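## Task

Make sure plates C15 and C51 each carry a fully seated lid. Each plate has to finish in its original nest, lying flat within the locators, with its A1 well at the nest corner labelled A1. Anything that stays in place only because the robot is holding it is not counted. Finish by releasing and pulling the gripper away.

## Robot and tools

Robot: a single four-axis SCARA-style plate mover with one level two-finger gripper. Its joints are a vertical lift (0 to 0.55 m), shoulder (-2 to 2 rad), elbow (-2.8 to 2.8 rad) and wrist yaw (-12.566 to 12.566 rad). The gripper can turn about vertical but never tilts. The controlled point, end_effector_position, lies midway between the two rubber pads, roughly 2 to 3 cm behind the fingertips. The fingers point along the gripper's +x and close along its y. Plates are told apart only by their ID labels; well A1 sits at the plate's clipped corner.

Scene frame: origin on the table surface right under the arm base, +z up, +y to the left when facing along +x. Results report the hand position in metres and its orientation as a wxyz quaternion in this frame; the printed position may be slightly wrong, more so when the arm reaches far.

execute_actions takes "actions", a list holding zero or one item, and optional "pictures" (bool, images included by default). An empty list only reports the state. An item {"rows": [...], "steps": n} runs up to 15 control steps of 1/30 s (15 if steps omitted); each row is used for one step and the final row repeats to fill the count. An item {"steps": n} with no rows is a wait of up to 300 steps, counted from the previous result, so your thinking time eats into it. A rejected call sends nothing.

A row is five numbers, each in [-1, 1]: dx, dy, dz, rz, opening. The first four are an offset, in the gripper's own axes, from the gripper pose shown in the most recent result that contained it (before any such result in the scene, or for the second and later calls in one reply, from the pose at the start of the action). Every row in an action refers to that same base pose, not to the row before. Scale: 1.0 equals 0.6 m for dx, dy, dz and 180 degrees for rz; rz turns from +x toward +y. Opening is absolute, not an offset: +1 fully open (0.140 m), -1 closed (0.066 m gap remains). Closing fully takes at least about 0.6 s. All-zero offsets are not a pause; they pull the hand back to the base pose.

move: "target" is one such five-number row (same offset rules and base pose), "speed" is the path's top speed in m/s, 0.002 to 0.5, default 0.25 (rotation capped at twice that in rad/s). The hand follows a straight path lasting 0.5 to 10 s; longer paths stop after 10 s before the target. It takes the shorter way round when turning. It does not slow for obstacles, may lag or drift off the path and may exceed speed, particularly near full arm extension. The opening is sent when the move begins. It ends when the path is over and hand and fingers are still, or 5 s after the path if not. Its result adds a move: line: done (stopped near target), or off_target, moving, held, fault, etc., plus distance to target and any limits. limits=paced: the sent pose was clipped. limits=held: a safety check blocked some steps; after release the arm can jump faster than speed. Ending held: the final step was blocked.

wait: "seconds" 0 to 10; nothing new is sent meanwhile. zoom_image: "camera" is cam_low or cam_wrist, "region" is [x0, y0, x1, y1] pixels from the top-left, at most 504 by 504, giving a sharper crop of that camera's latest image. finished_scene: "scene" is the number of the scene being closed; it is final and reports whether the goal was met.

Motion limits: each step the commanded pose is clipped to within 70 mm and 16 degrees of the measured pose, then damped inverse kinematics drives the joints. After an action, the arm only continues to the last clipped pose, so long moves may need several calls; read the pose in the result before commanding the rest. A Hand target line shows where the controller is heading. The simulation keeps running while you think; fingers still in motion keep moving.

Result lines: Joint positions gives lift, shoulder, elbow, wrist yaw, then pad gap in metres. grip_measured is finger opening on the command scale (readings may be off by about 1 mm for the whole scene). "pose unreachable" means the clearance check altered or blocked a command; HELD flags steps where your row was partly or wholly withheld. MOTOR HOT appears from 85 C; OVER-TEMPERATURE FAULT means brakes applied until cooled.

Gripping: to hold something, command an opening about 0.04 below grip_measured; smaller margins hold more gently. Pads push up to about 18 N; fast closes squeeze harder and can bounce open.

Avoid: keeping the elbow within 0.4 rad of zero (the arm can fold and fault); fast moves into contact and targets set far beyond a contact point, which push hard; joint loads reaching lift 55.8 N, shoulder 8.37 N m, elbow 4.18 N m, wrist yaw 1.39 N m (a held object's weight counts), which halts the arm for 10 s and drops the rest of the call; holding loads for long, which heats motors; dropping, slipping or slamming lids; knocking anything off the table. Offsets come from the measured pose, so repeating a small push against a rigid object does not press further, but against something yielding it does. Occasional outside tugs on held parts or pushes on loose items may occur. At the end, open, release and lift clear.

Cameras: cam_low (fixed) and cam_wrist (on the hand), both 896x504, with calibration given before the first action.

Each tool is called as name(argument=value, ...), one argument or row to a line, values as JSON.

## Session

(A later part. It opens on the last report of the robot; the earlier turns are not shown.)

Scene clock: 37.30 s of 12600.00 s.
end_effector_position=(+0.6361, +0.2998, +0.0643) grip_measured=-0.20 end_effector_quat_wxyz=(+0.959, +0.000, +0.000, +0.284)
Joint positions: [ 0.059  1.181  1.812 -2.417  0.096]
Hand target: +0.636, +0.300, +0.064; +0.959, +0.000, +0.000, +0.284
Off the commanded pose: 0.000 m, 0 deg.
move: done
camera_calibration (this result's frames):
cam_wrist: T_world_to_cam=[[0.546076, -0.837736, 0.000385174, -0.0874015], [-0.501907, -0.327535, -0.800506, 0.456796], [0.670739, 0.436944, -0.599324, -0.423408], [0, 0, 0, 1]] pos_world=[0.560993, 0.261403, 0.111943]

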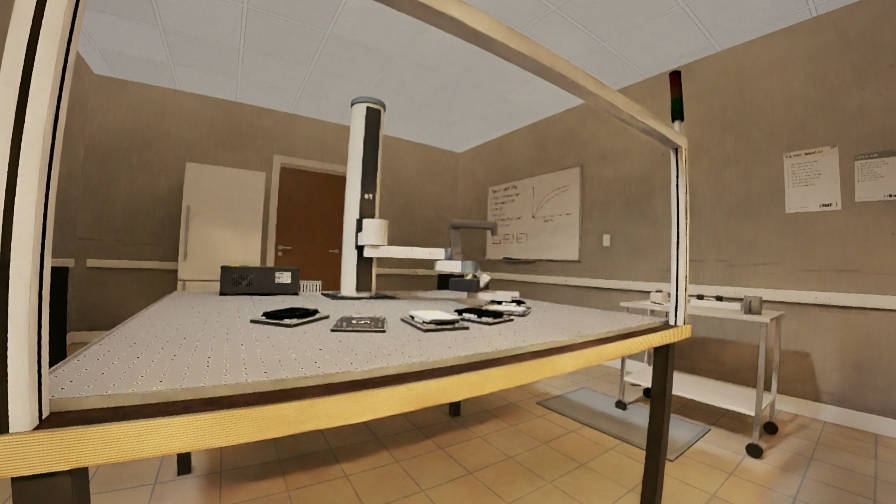

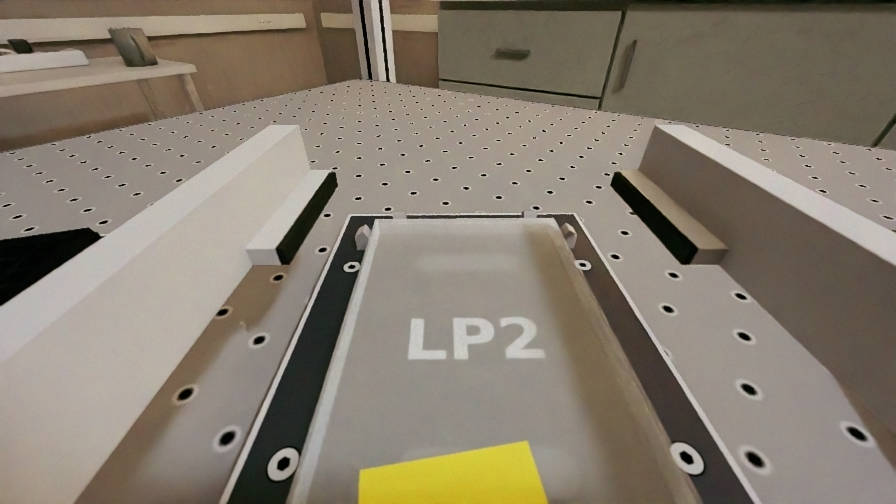

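move(
  target=[-0.02,0.0008,-0.03,0.005,-0.2],
  speed=0.08,
)

move(
  target=[0,0,-0.0304,0,-0.2],
  speed=0.03,
)

move(
  target=[0,0,0,0,-0.53],
)

move(
  target=[0,0,0.06,0,-0.53],
  speed=0.06,
)

Scene clock: 43.30 s of 12600.00 s.
end_effector_position=(+0.6259, +0.2936, +0.0462) grip_measured=-0.20 end_effector_quat_wxyz=(+0.957, +0.000, +0.000, +0.292)
Joint positions: [ 0.041  1.209  1.739 -2.355  0.096]
Hand target: +0.626, +0.294, +0.046; +0.956, +0.000, +0.000, +0.292
Off the commanded pose: 0.000 m, 0 deg.
After step 90, 2.30 s passed at rest.
move: done
camera_calibration (this result's frames):
cam_wrist: T_world_to_cam=[[0.558841, -0.829275, 0.000385174, -0.0974917], [-0.496832, -0.335182, -0.800506, 0.43422], [0.663969, 0.447164, -0.599324, -0.423387], [0, 0, 0, 1]] pos_world=[0.551332, 0.254019, 0.0938869]

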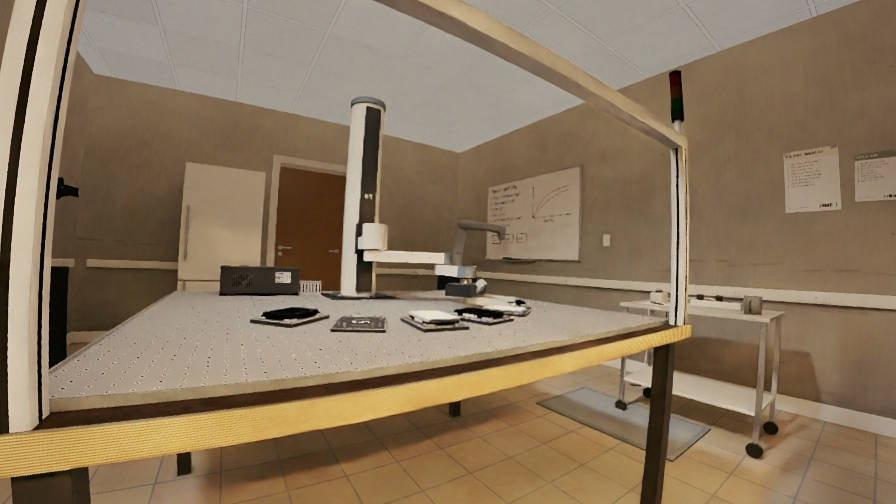

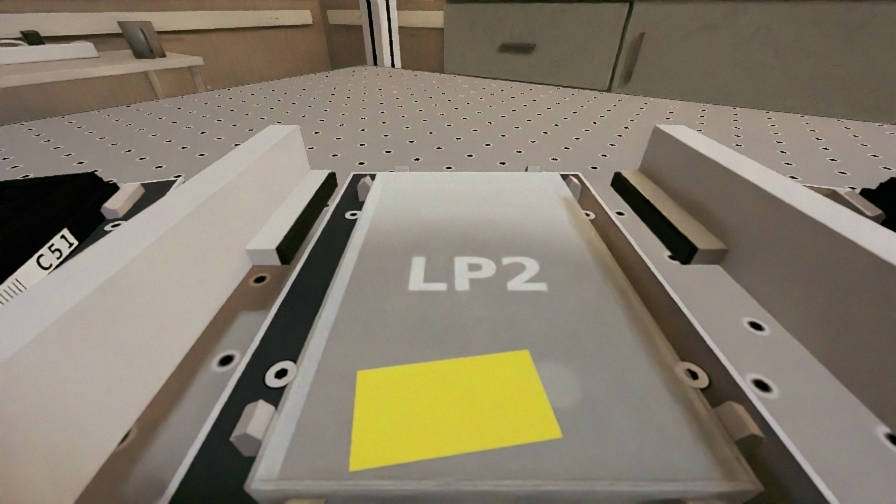

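Scene clock: 44.13 s of 12600.00 s.
end_effector_position=(+0.6259, +0.2936, +0.0280) grip_measured=-0.20 end_effector_quat_wxyz=(+0.957, +0.000, +0.000, +0.292)
Joint positions: [ 0.023  1.209  1.739 -2.355  0.096]
Hand target: +0.626, +0.294, +0.028; +0.957, +0.000, +0.000, +0.292
Off the commanded pose: 0.000 m, 0 deg.
move: done
camera_calibration (this result's frames):
cam_wrist: T_world_to_cam=[[0.558838, -0.829277, 0.000385174, -0.0974837], [-0.496833, -0.335181, -0.800506, 0.419573], [0.66397, 0.447162, -0.599324, -0.434352], [0, 0, 0, 1]] pos_world=[0.551333, 0.254018, 0.0755907]

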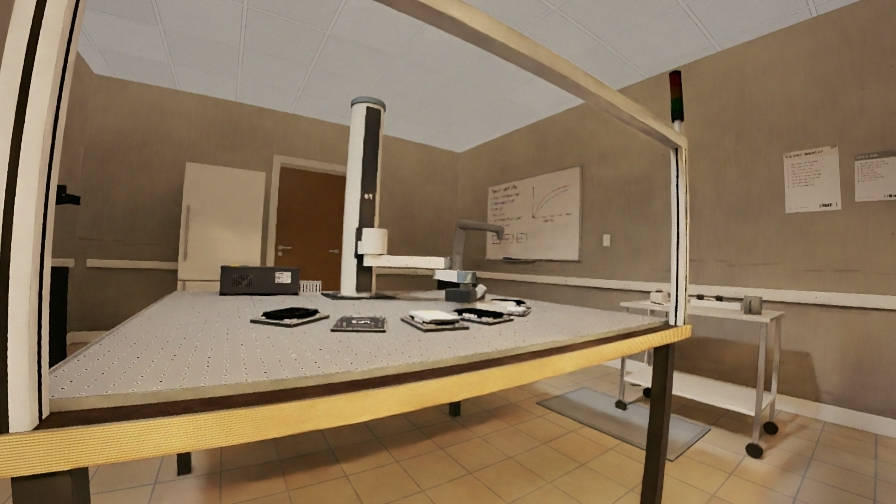

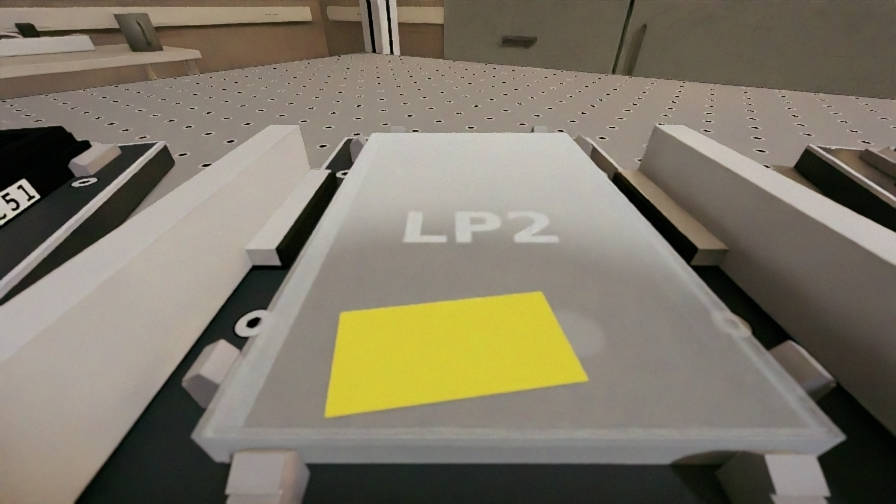

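Scene clock: 44.63 s of 12600.00 s.
end_effector_position=(+0.6259, +0.2936, +0.0280) grip_measured=-0.47 end_effector_quat_wxyz=(+0.957, +0.000, +0.000, +0.292)
Joint positions: [ 0.023  1.209  1.739 -2.356  0.086]
Hand target: +0.626, +0.294, +0.028; +0.957, +0.000, +0.000, +0.292
Off the commanded pose: 0.000 m, 0 deg.
move: done
camera_calibration (this result's frames):
cam_wrist: T_world_to_cam=[[0.558828, -0.829284, 0.000385174, -0.0974771], [-0.496838, -0.335175, -0.800506, 0.419574], [0.663976, 0.447154, -0.599324, -0.434353], [0, 0, 0, 1]] pos_world=[0.551333, 0.254017, 0.0755908]

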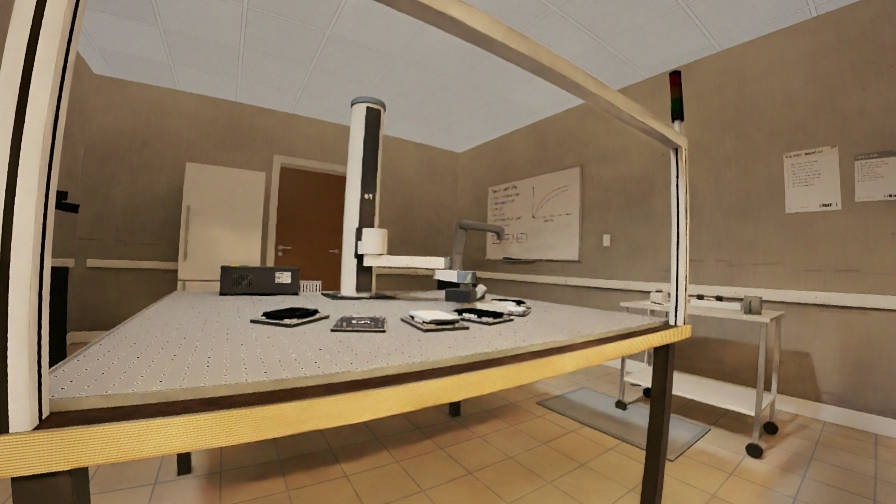

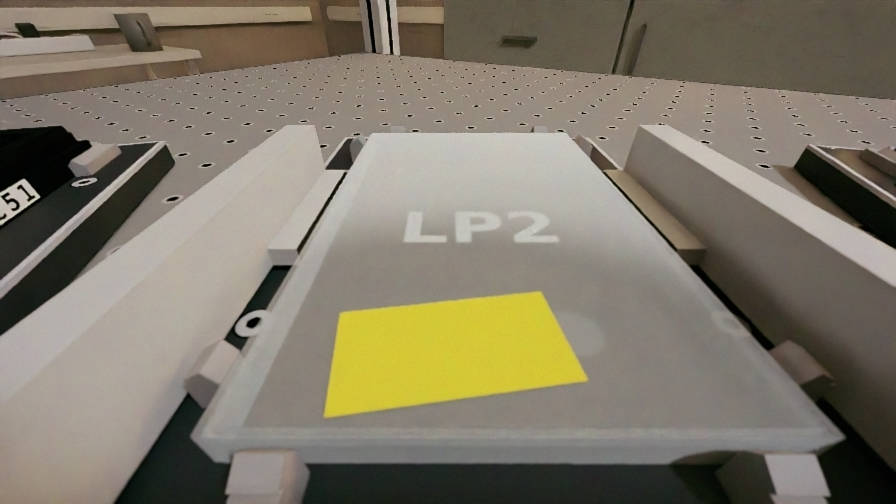

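Scene clock: 45.47 s of 12600.00 s.
end_effector_position=(+0.6259, +0.2936, +0.0640) grip_measured=-0.47 end_effector_quat_wxyz=(+0.957, +0.000, +0.000, +0.292)
Joint positions: [ 0.059  1.209  1.739 -2.356  0.086]
Hand target: +0.626, +0.294, +0.064; +0.957, +0.000, +0.000, +0.292
Off the commanded pose: 0.000 m, 0 deg.
move: done
camera_calibration (this result's frames):
cam_wrist: T_world_to_cam=[[0.558849, -0.82927, 0.000385174, -0.0975004], [-0.496829, -0.335187, -0.800506, 0.448434], [0.663965, 0.44717, -0.599324, -0.412748], [0, 0, 0, 1]] pos_world=[0.551333, 0.254024, 0.111642]

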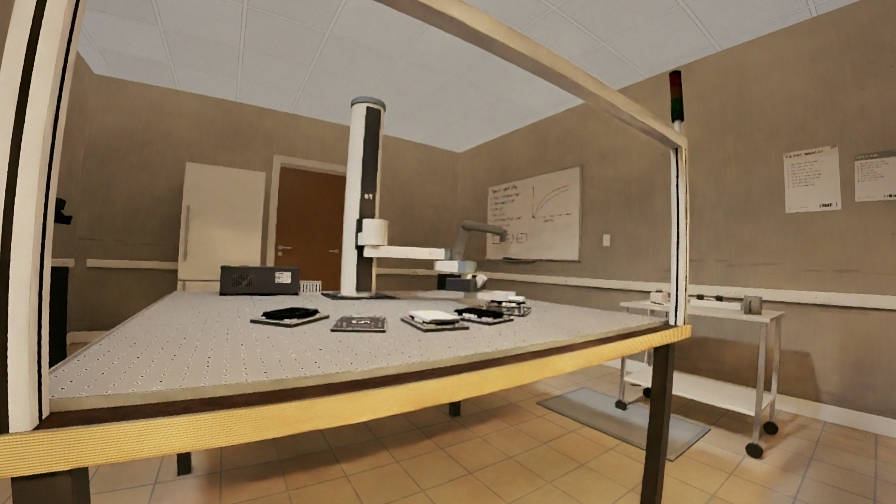

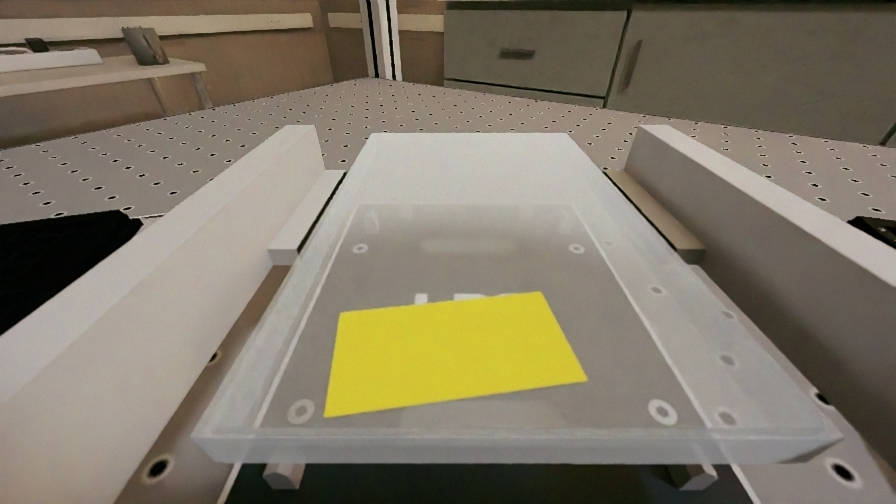

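move(
  target=[-0.042,0.294,0,0.101,-0.53],
)

Scene clock: 48.43 s of 12600.00 s.
end_effector_position=(+0.5064, +0.4260, +0.0640) grip_measured=-0.47 end_effector_quat_wxyz=(+0.898, +0.000, +0.000, +0.439)
Joint positions: [ 0.059  1.542  1.749 -2.381  0.086]
Hand target: +0.506, +0.426, +0.064; +0.898, +0.000, +0.000, +0.439
Off the commanded pose: 0.000 m, 0 deg.
move: done
camera_calibration (this result's frames):
cam_wrist: T_world_to_cam=[[0.790038, -0.613057, 0.000385174, -0.130041], [-0.367176, -0.473678, -0.800506, 0.426799], [0.490939, 0.632289, -0.599324, -0.383874], [0, 0, 0, 1]] pos_world=[0.447907, 0.365162, 0.11164]

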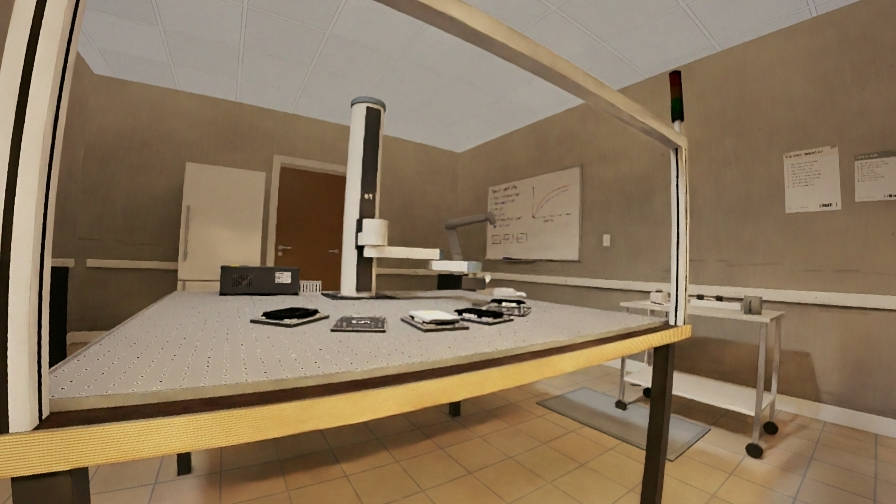

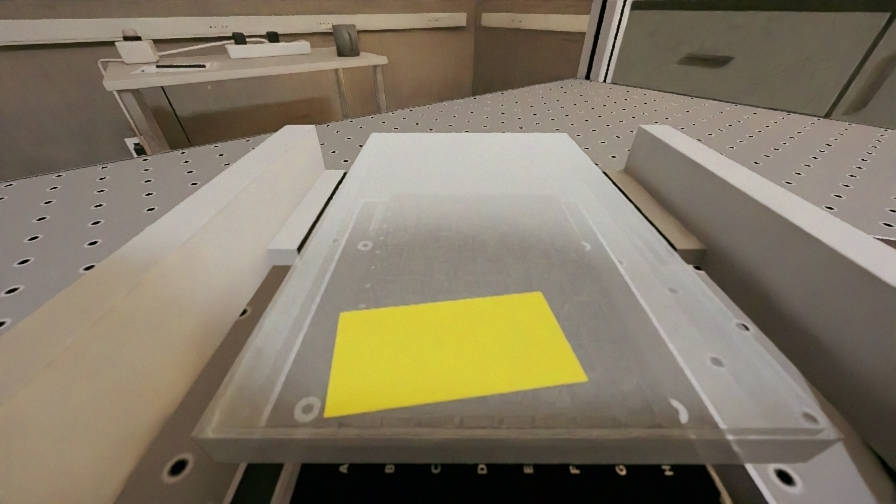

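move(
  target=[-0.0006,-0.005,-0.026,0,-0.53],
  speed=0.03,
)

move(
  target=[0,0,-0.0168,0,-0.53],
  speed=0.006,
)

Scene clock: 51.63 s of 12600.00 s.
end_effector_position=(+0.5085, +0.4240, +0.0483) grip_measured=-0.47 end_effector_quat_wxyz=(+0.898, +0.000, +0.000, +0.439)
Joint positions: [ 0.043  1.536  1.747 -2.373  0.086]
Hand target: +0.509, +0.424, +0.048; +0.898, +0.000, +0.000, +0.439
Off the commanded pose: 0.000 m, 0 deg.
move: done
camera_calibration (this result's frames):
cam_wrist: T_world_to_cam=[[0.790013, -0.61309, 0.000385174, -0.132949], [-0.367196, -0.473663, -0.800506, 0.414055], [0.490965, 0.632269, -0.599324, -0.392986], [0, 0, 0, 1]] pos_world=[0.450013, 0.363085, 0.0959786]

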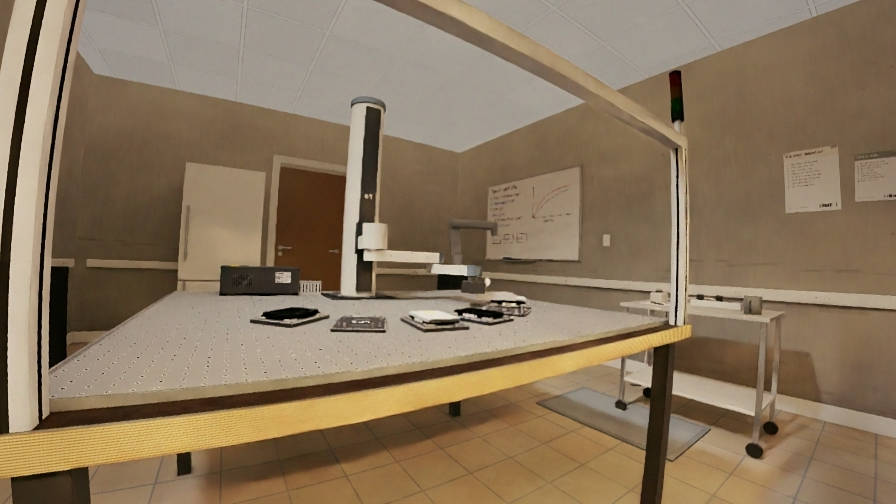

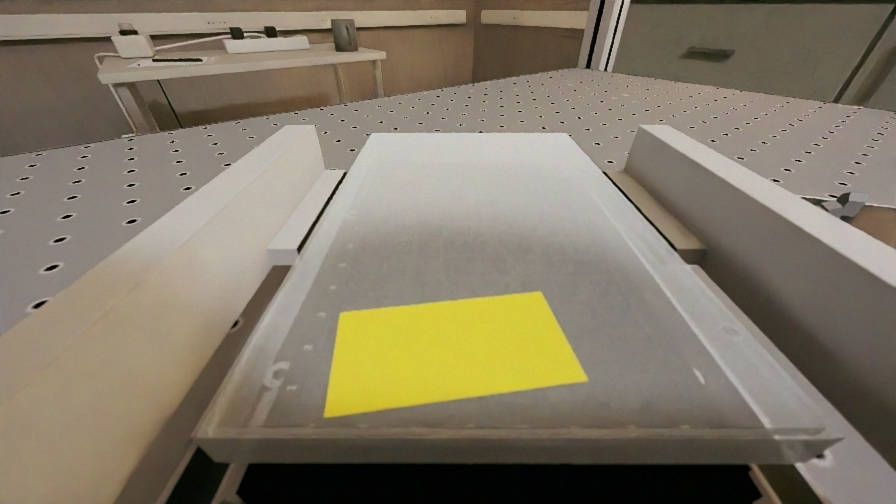

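Scene clock: 53.53 s of 12600.00 s.
end_effector_position=(+0.5085, +0.4240, +0.0385) grip_measured=-0.47 end_effector_quat_wxyz=(+0.898, +0.000, +0.000, +0.439)
Joint positions: [ 0.033  1.536  1.747 -2.373  0.086]
Hand target: +0.508, +0.424, +0.038; +0.898, +0.000, +0.000, +0.439
Off the commanded pose: 0.000 m, 0 deg.
move: done
camera_calibration (this result's frames):
cam_wrist: T_world_to_cam=[[0.790024, -0.613076, 0.000385174, -0.132956], [-0.367188, -0.47367, -0.800506, 0.406172], [0.490953, 0.632278, -0.599324, -0.398881], [0, 0, 0, 1]] pos_world=[0.450012, 0.363082, 0.086135]

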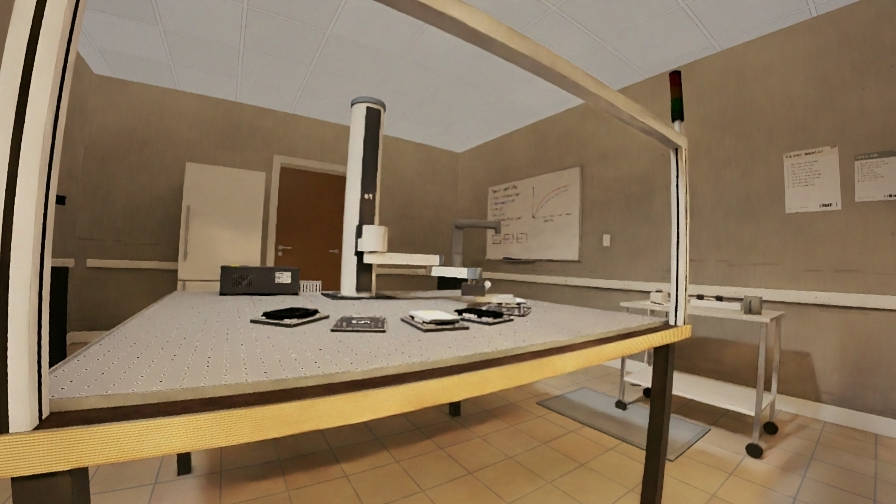

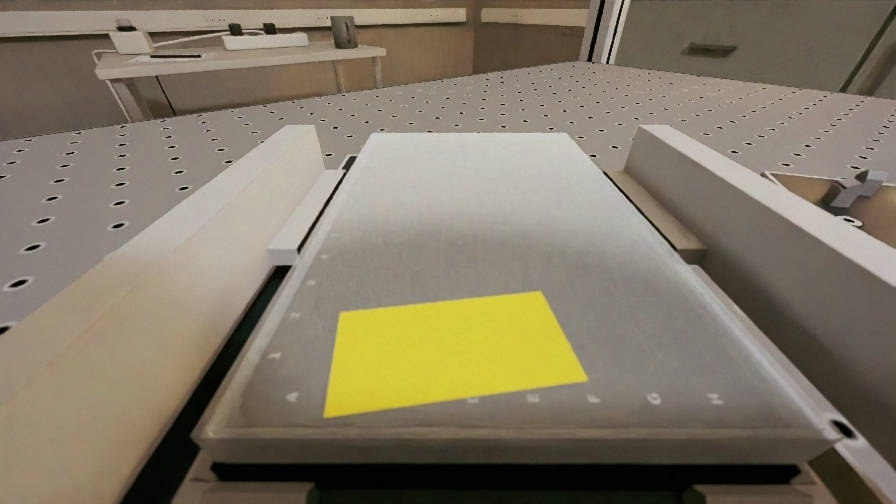

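move(
  target=[0,0,0,0,-0.2],
)

move(
  target=[0,0,0.04,0,-0.2],
  speed=0.1,
)

move(
  target=[-0.16,0,0.03,0,-0.2],
)

finished_scene(
  scene=2,
)

Scene clock: 57.47 s of 12600.00 s.
end_effector_position=(+0.5085, +0.4240, +0.0385) grip_measured=-0.20 end_effector_quat_wxyz=(+0.898, +0.000, +0.000, +0.439)
Joint positions: [ 0.034  1.536  1.747 -2.373  0.096]
Hand target: +0.508, +0.424, +0.038; +0.898, +0.000, +0.000, +0.439
Off the commanded pose: 0.000 m, 0 deg.
After step 90, 0.23 s passed at rest.
move: done
camera_calibration (this result's frames):
cam_wrist: T_world_to_cam=[[0.79003, -0.613068, 0.000385174, -0.132962], [-0.367183, -0.473673, -0.800506, 0.406204], [0.490947, 0.632283, -0.599324, -0.398855], [0, 0, 0, 1]] pos_world=[0.450012, 0.363083, 0.0861769]

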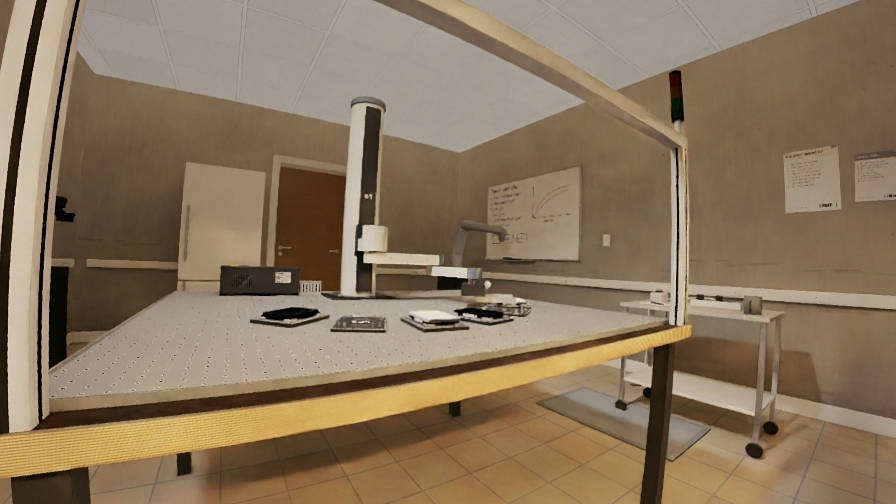

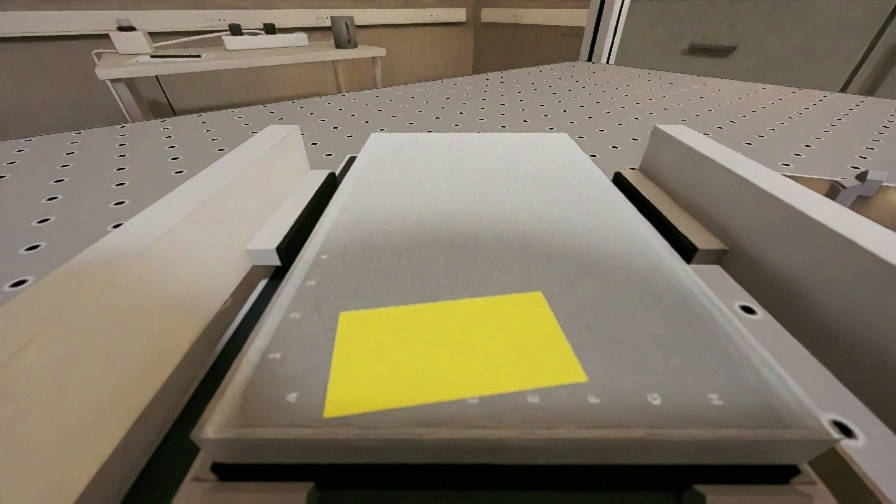

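Scene clock: 58.17 s of 12600.00 s.
end_effector_position=(+0.5085, +0.4240, +0.0626) grip_measured=-0.20 end_effector_quat_wxyz=(+0.898, +0.000, +0.000, +0.439)
Joint positions: [ 0.058  1.536  1.747 -2.373  0.096]
Hand target: +0.508, +0.424, +0.063; +0.898, +0.000, +0.000, +0.439
Off the commanded pose: 0.000 m, 0 deg.
move: done
camera_calibration (this result's frames):
cam_wrist: T_world_to_cam=[[0.790038, -0.613058, 0.000385174, -0.132975], [-0.367177, -0.473678, -0.800506, 0.425462], [0.490939, 0.632289, -0.599324, -0.384438], [0, 0, 0, 1]] pos_world=[0.450011, 0.363086, 0.110233]

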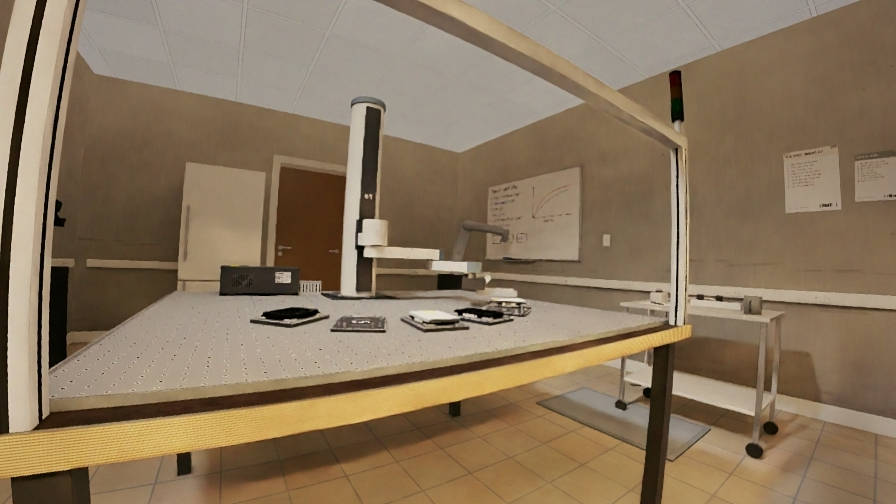

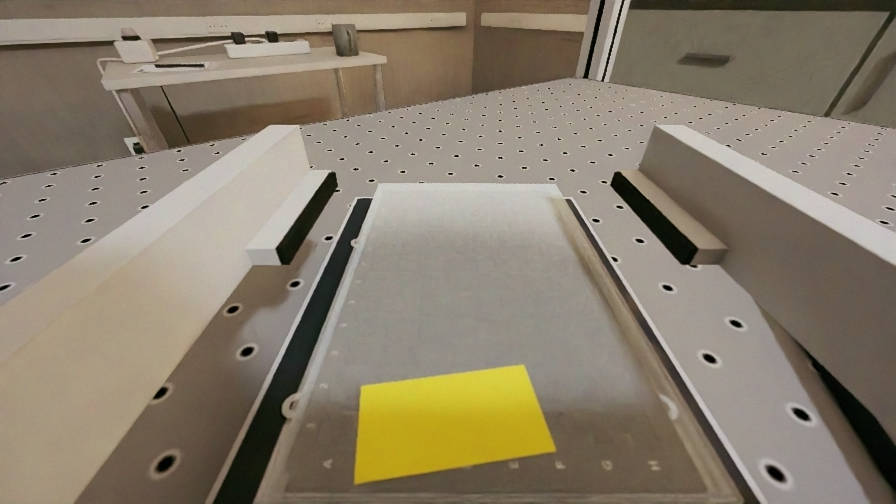

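Scene clock: 58.93 s of 12600.00 s.
end_effector_position=(+0.4495, +0.3482, +0.0806) grip_measured=-0.20 end_effector_quat_wxyz=(+0.898, +0.000, +0.000, +0.439)
Joint positions: [ 0.076  1.745  1.238 -2.073  0.096]
Hand target: +0.450, +0.348, +0.081; +0.898, +0.000, +0.000, +0.439
Off the commanded pose: 0.000 m, 0 deg.
move: done
camera_calibration (this result's frames):
cam_wrist: T_world_to_cam=[[0.789946, -0.613176, 0.000385174, -0.132808], [-0.367248, -0.473623, -0.800506, 0.382367], [0.491034, 0.632216, -0.599324, -0.296792], [0, 0, 0, 1]] pos_world=[0.391069, 0.287299, 0.128264]

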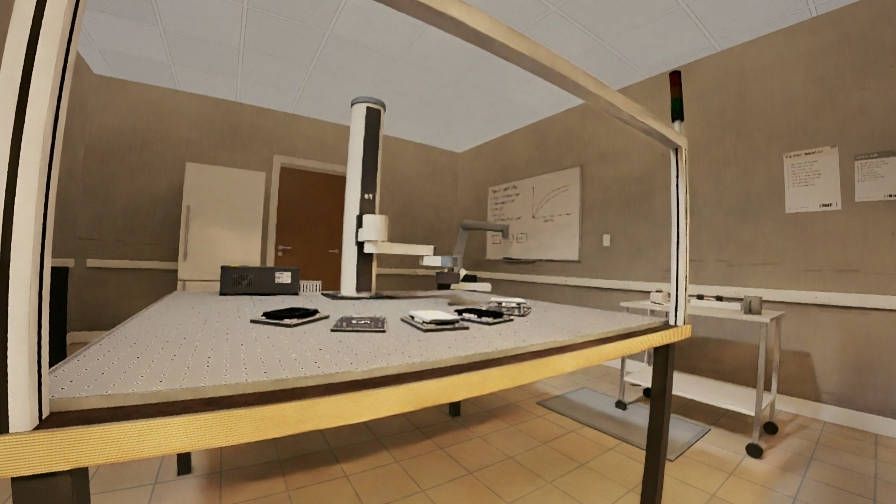

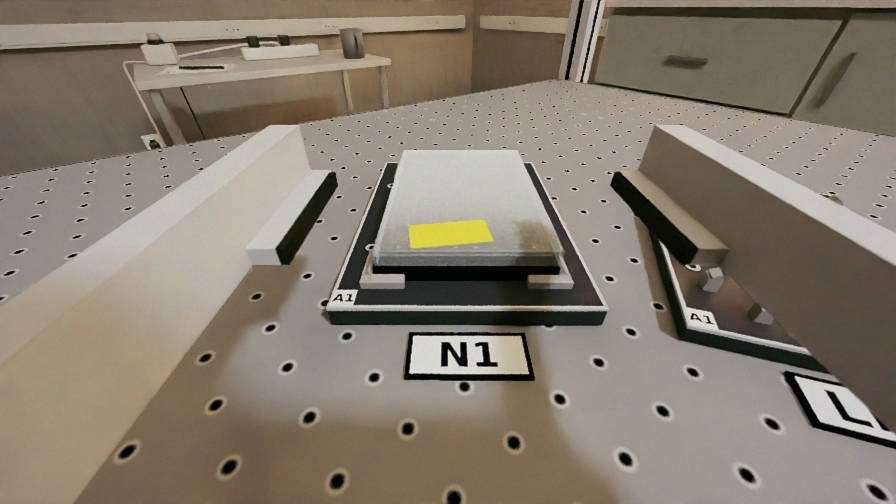

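The scene is finished: the task was done.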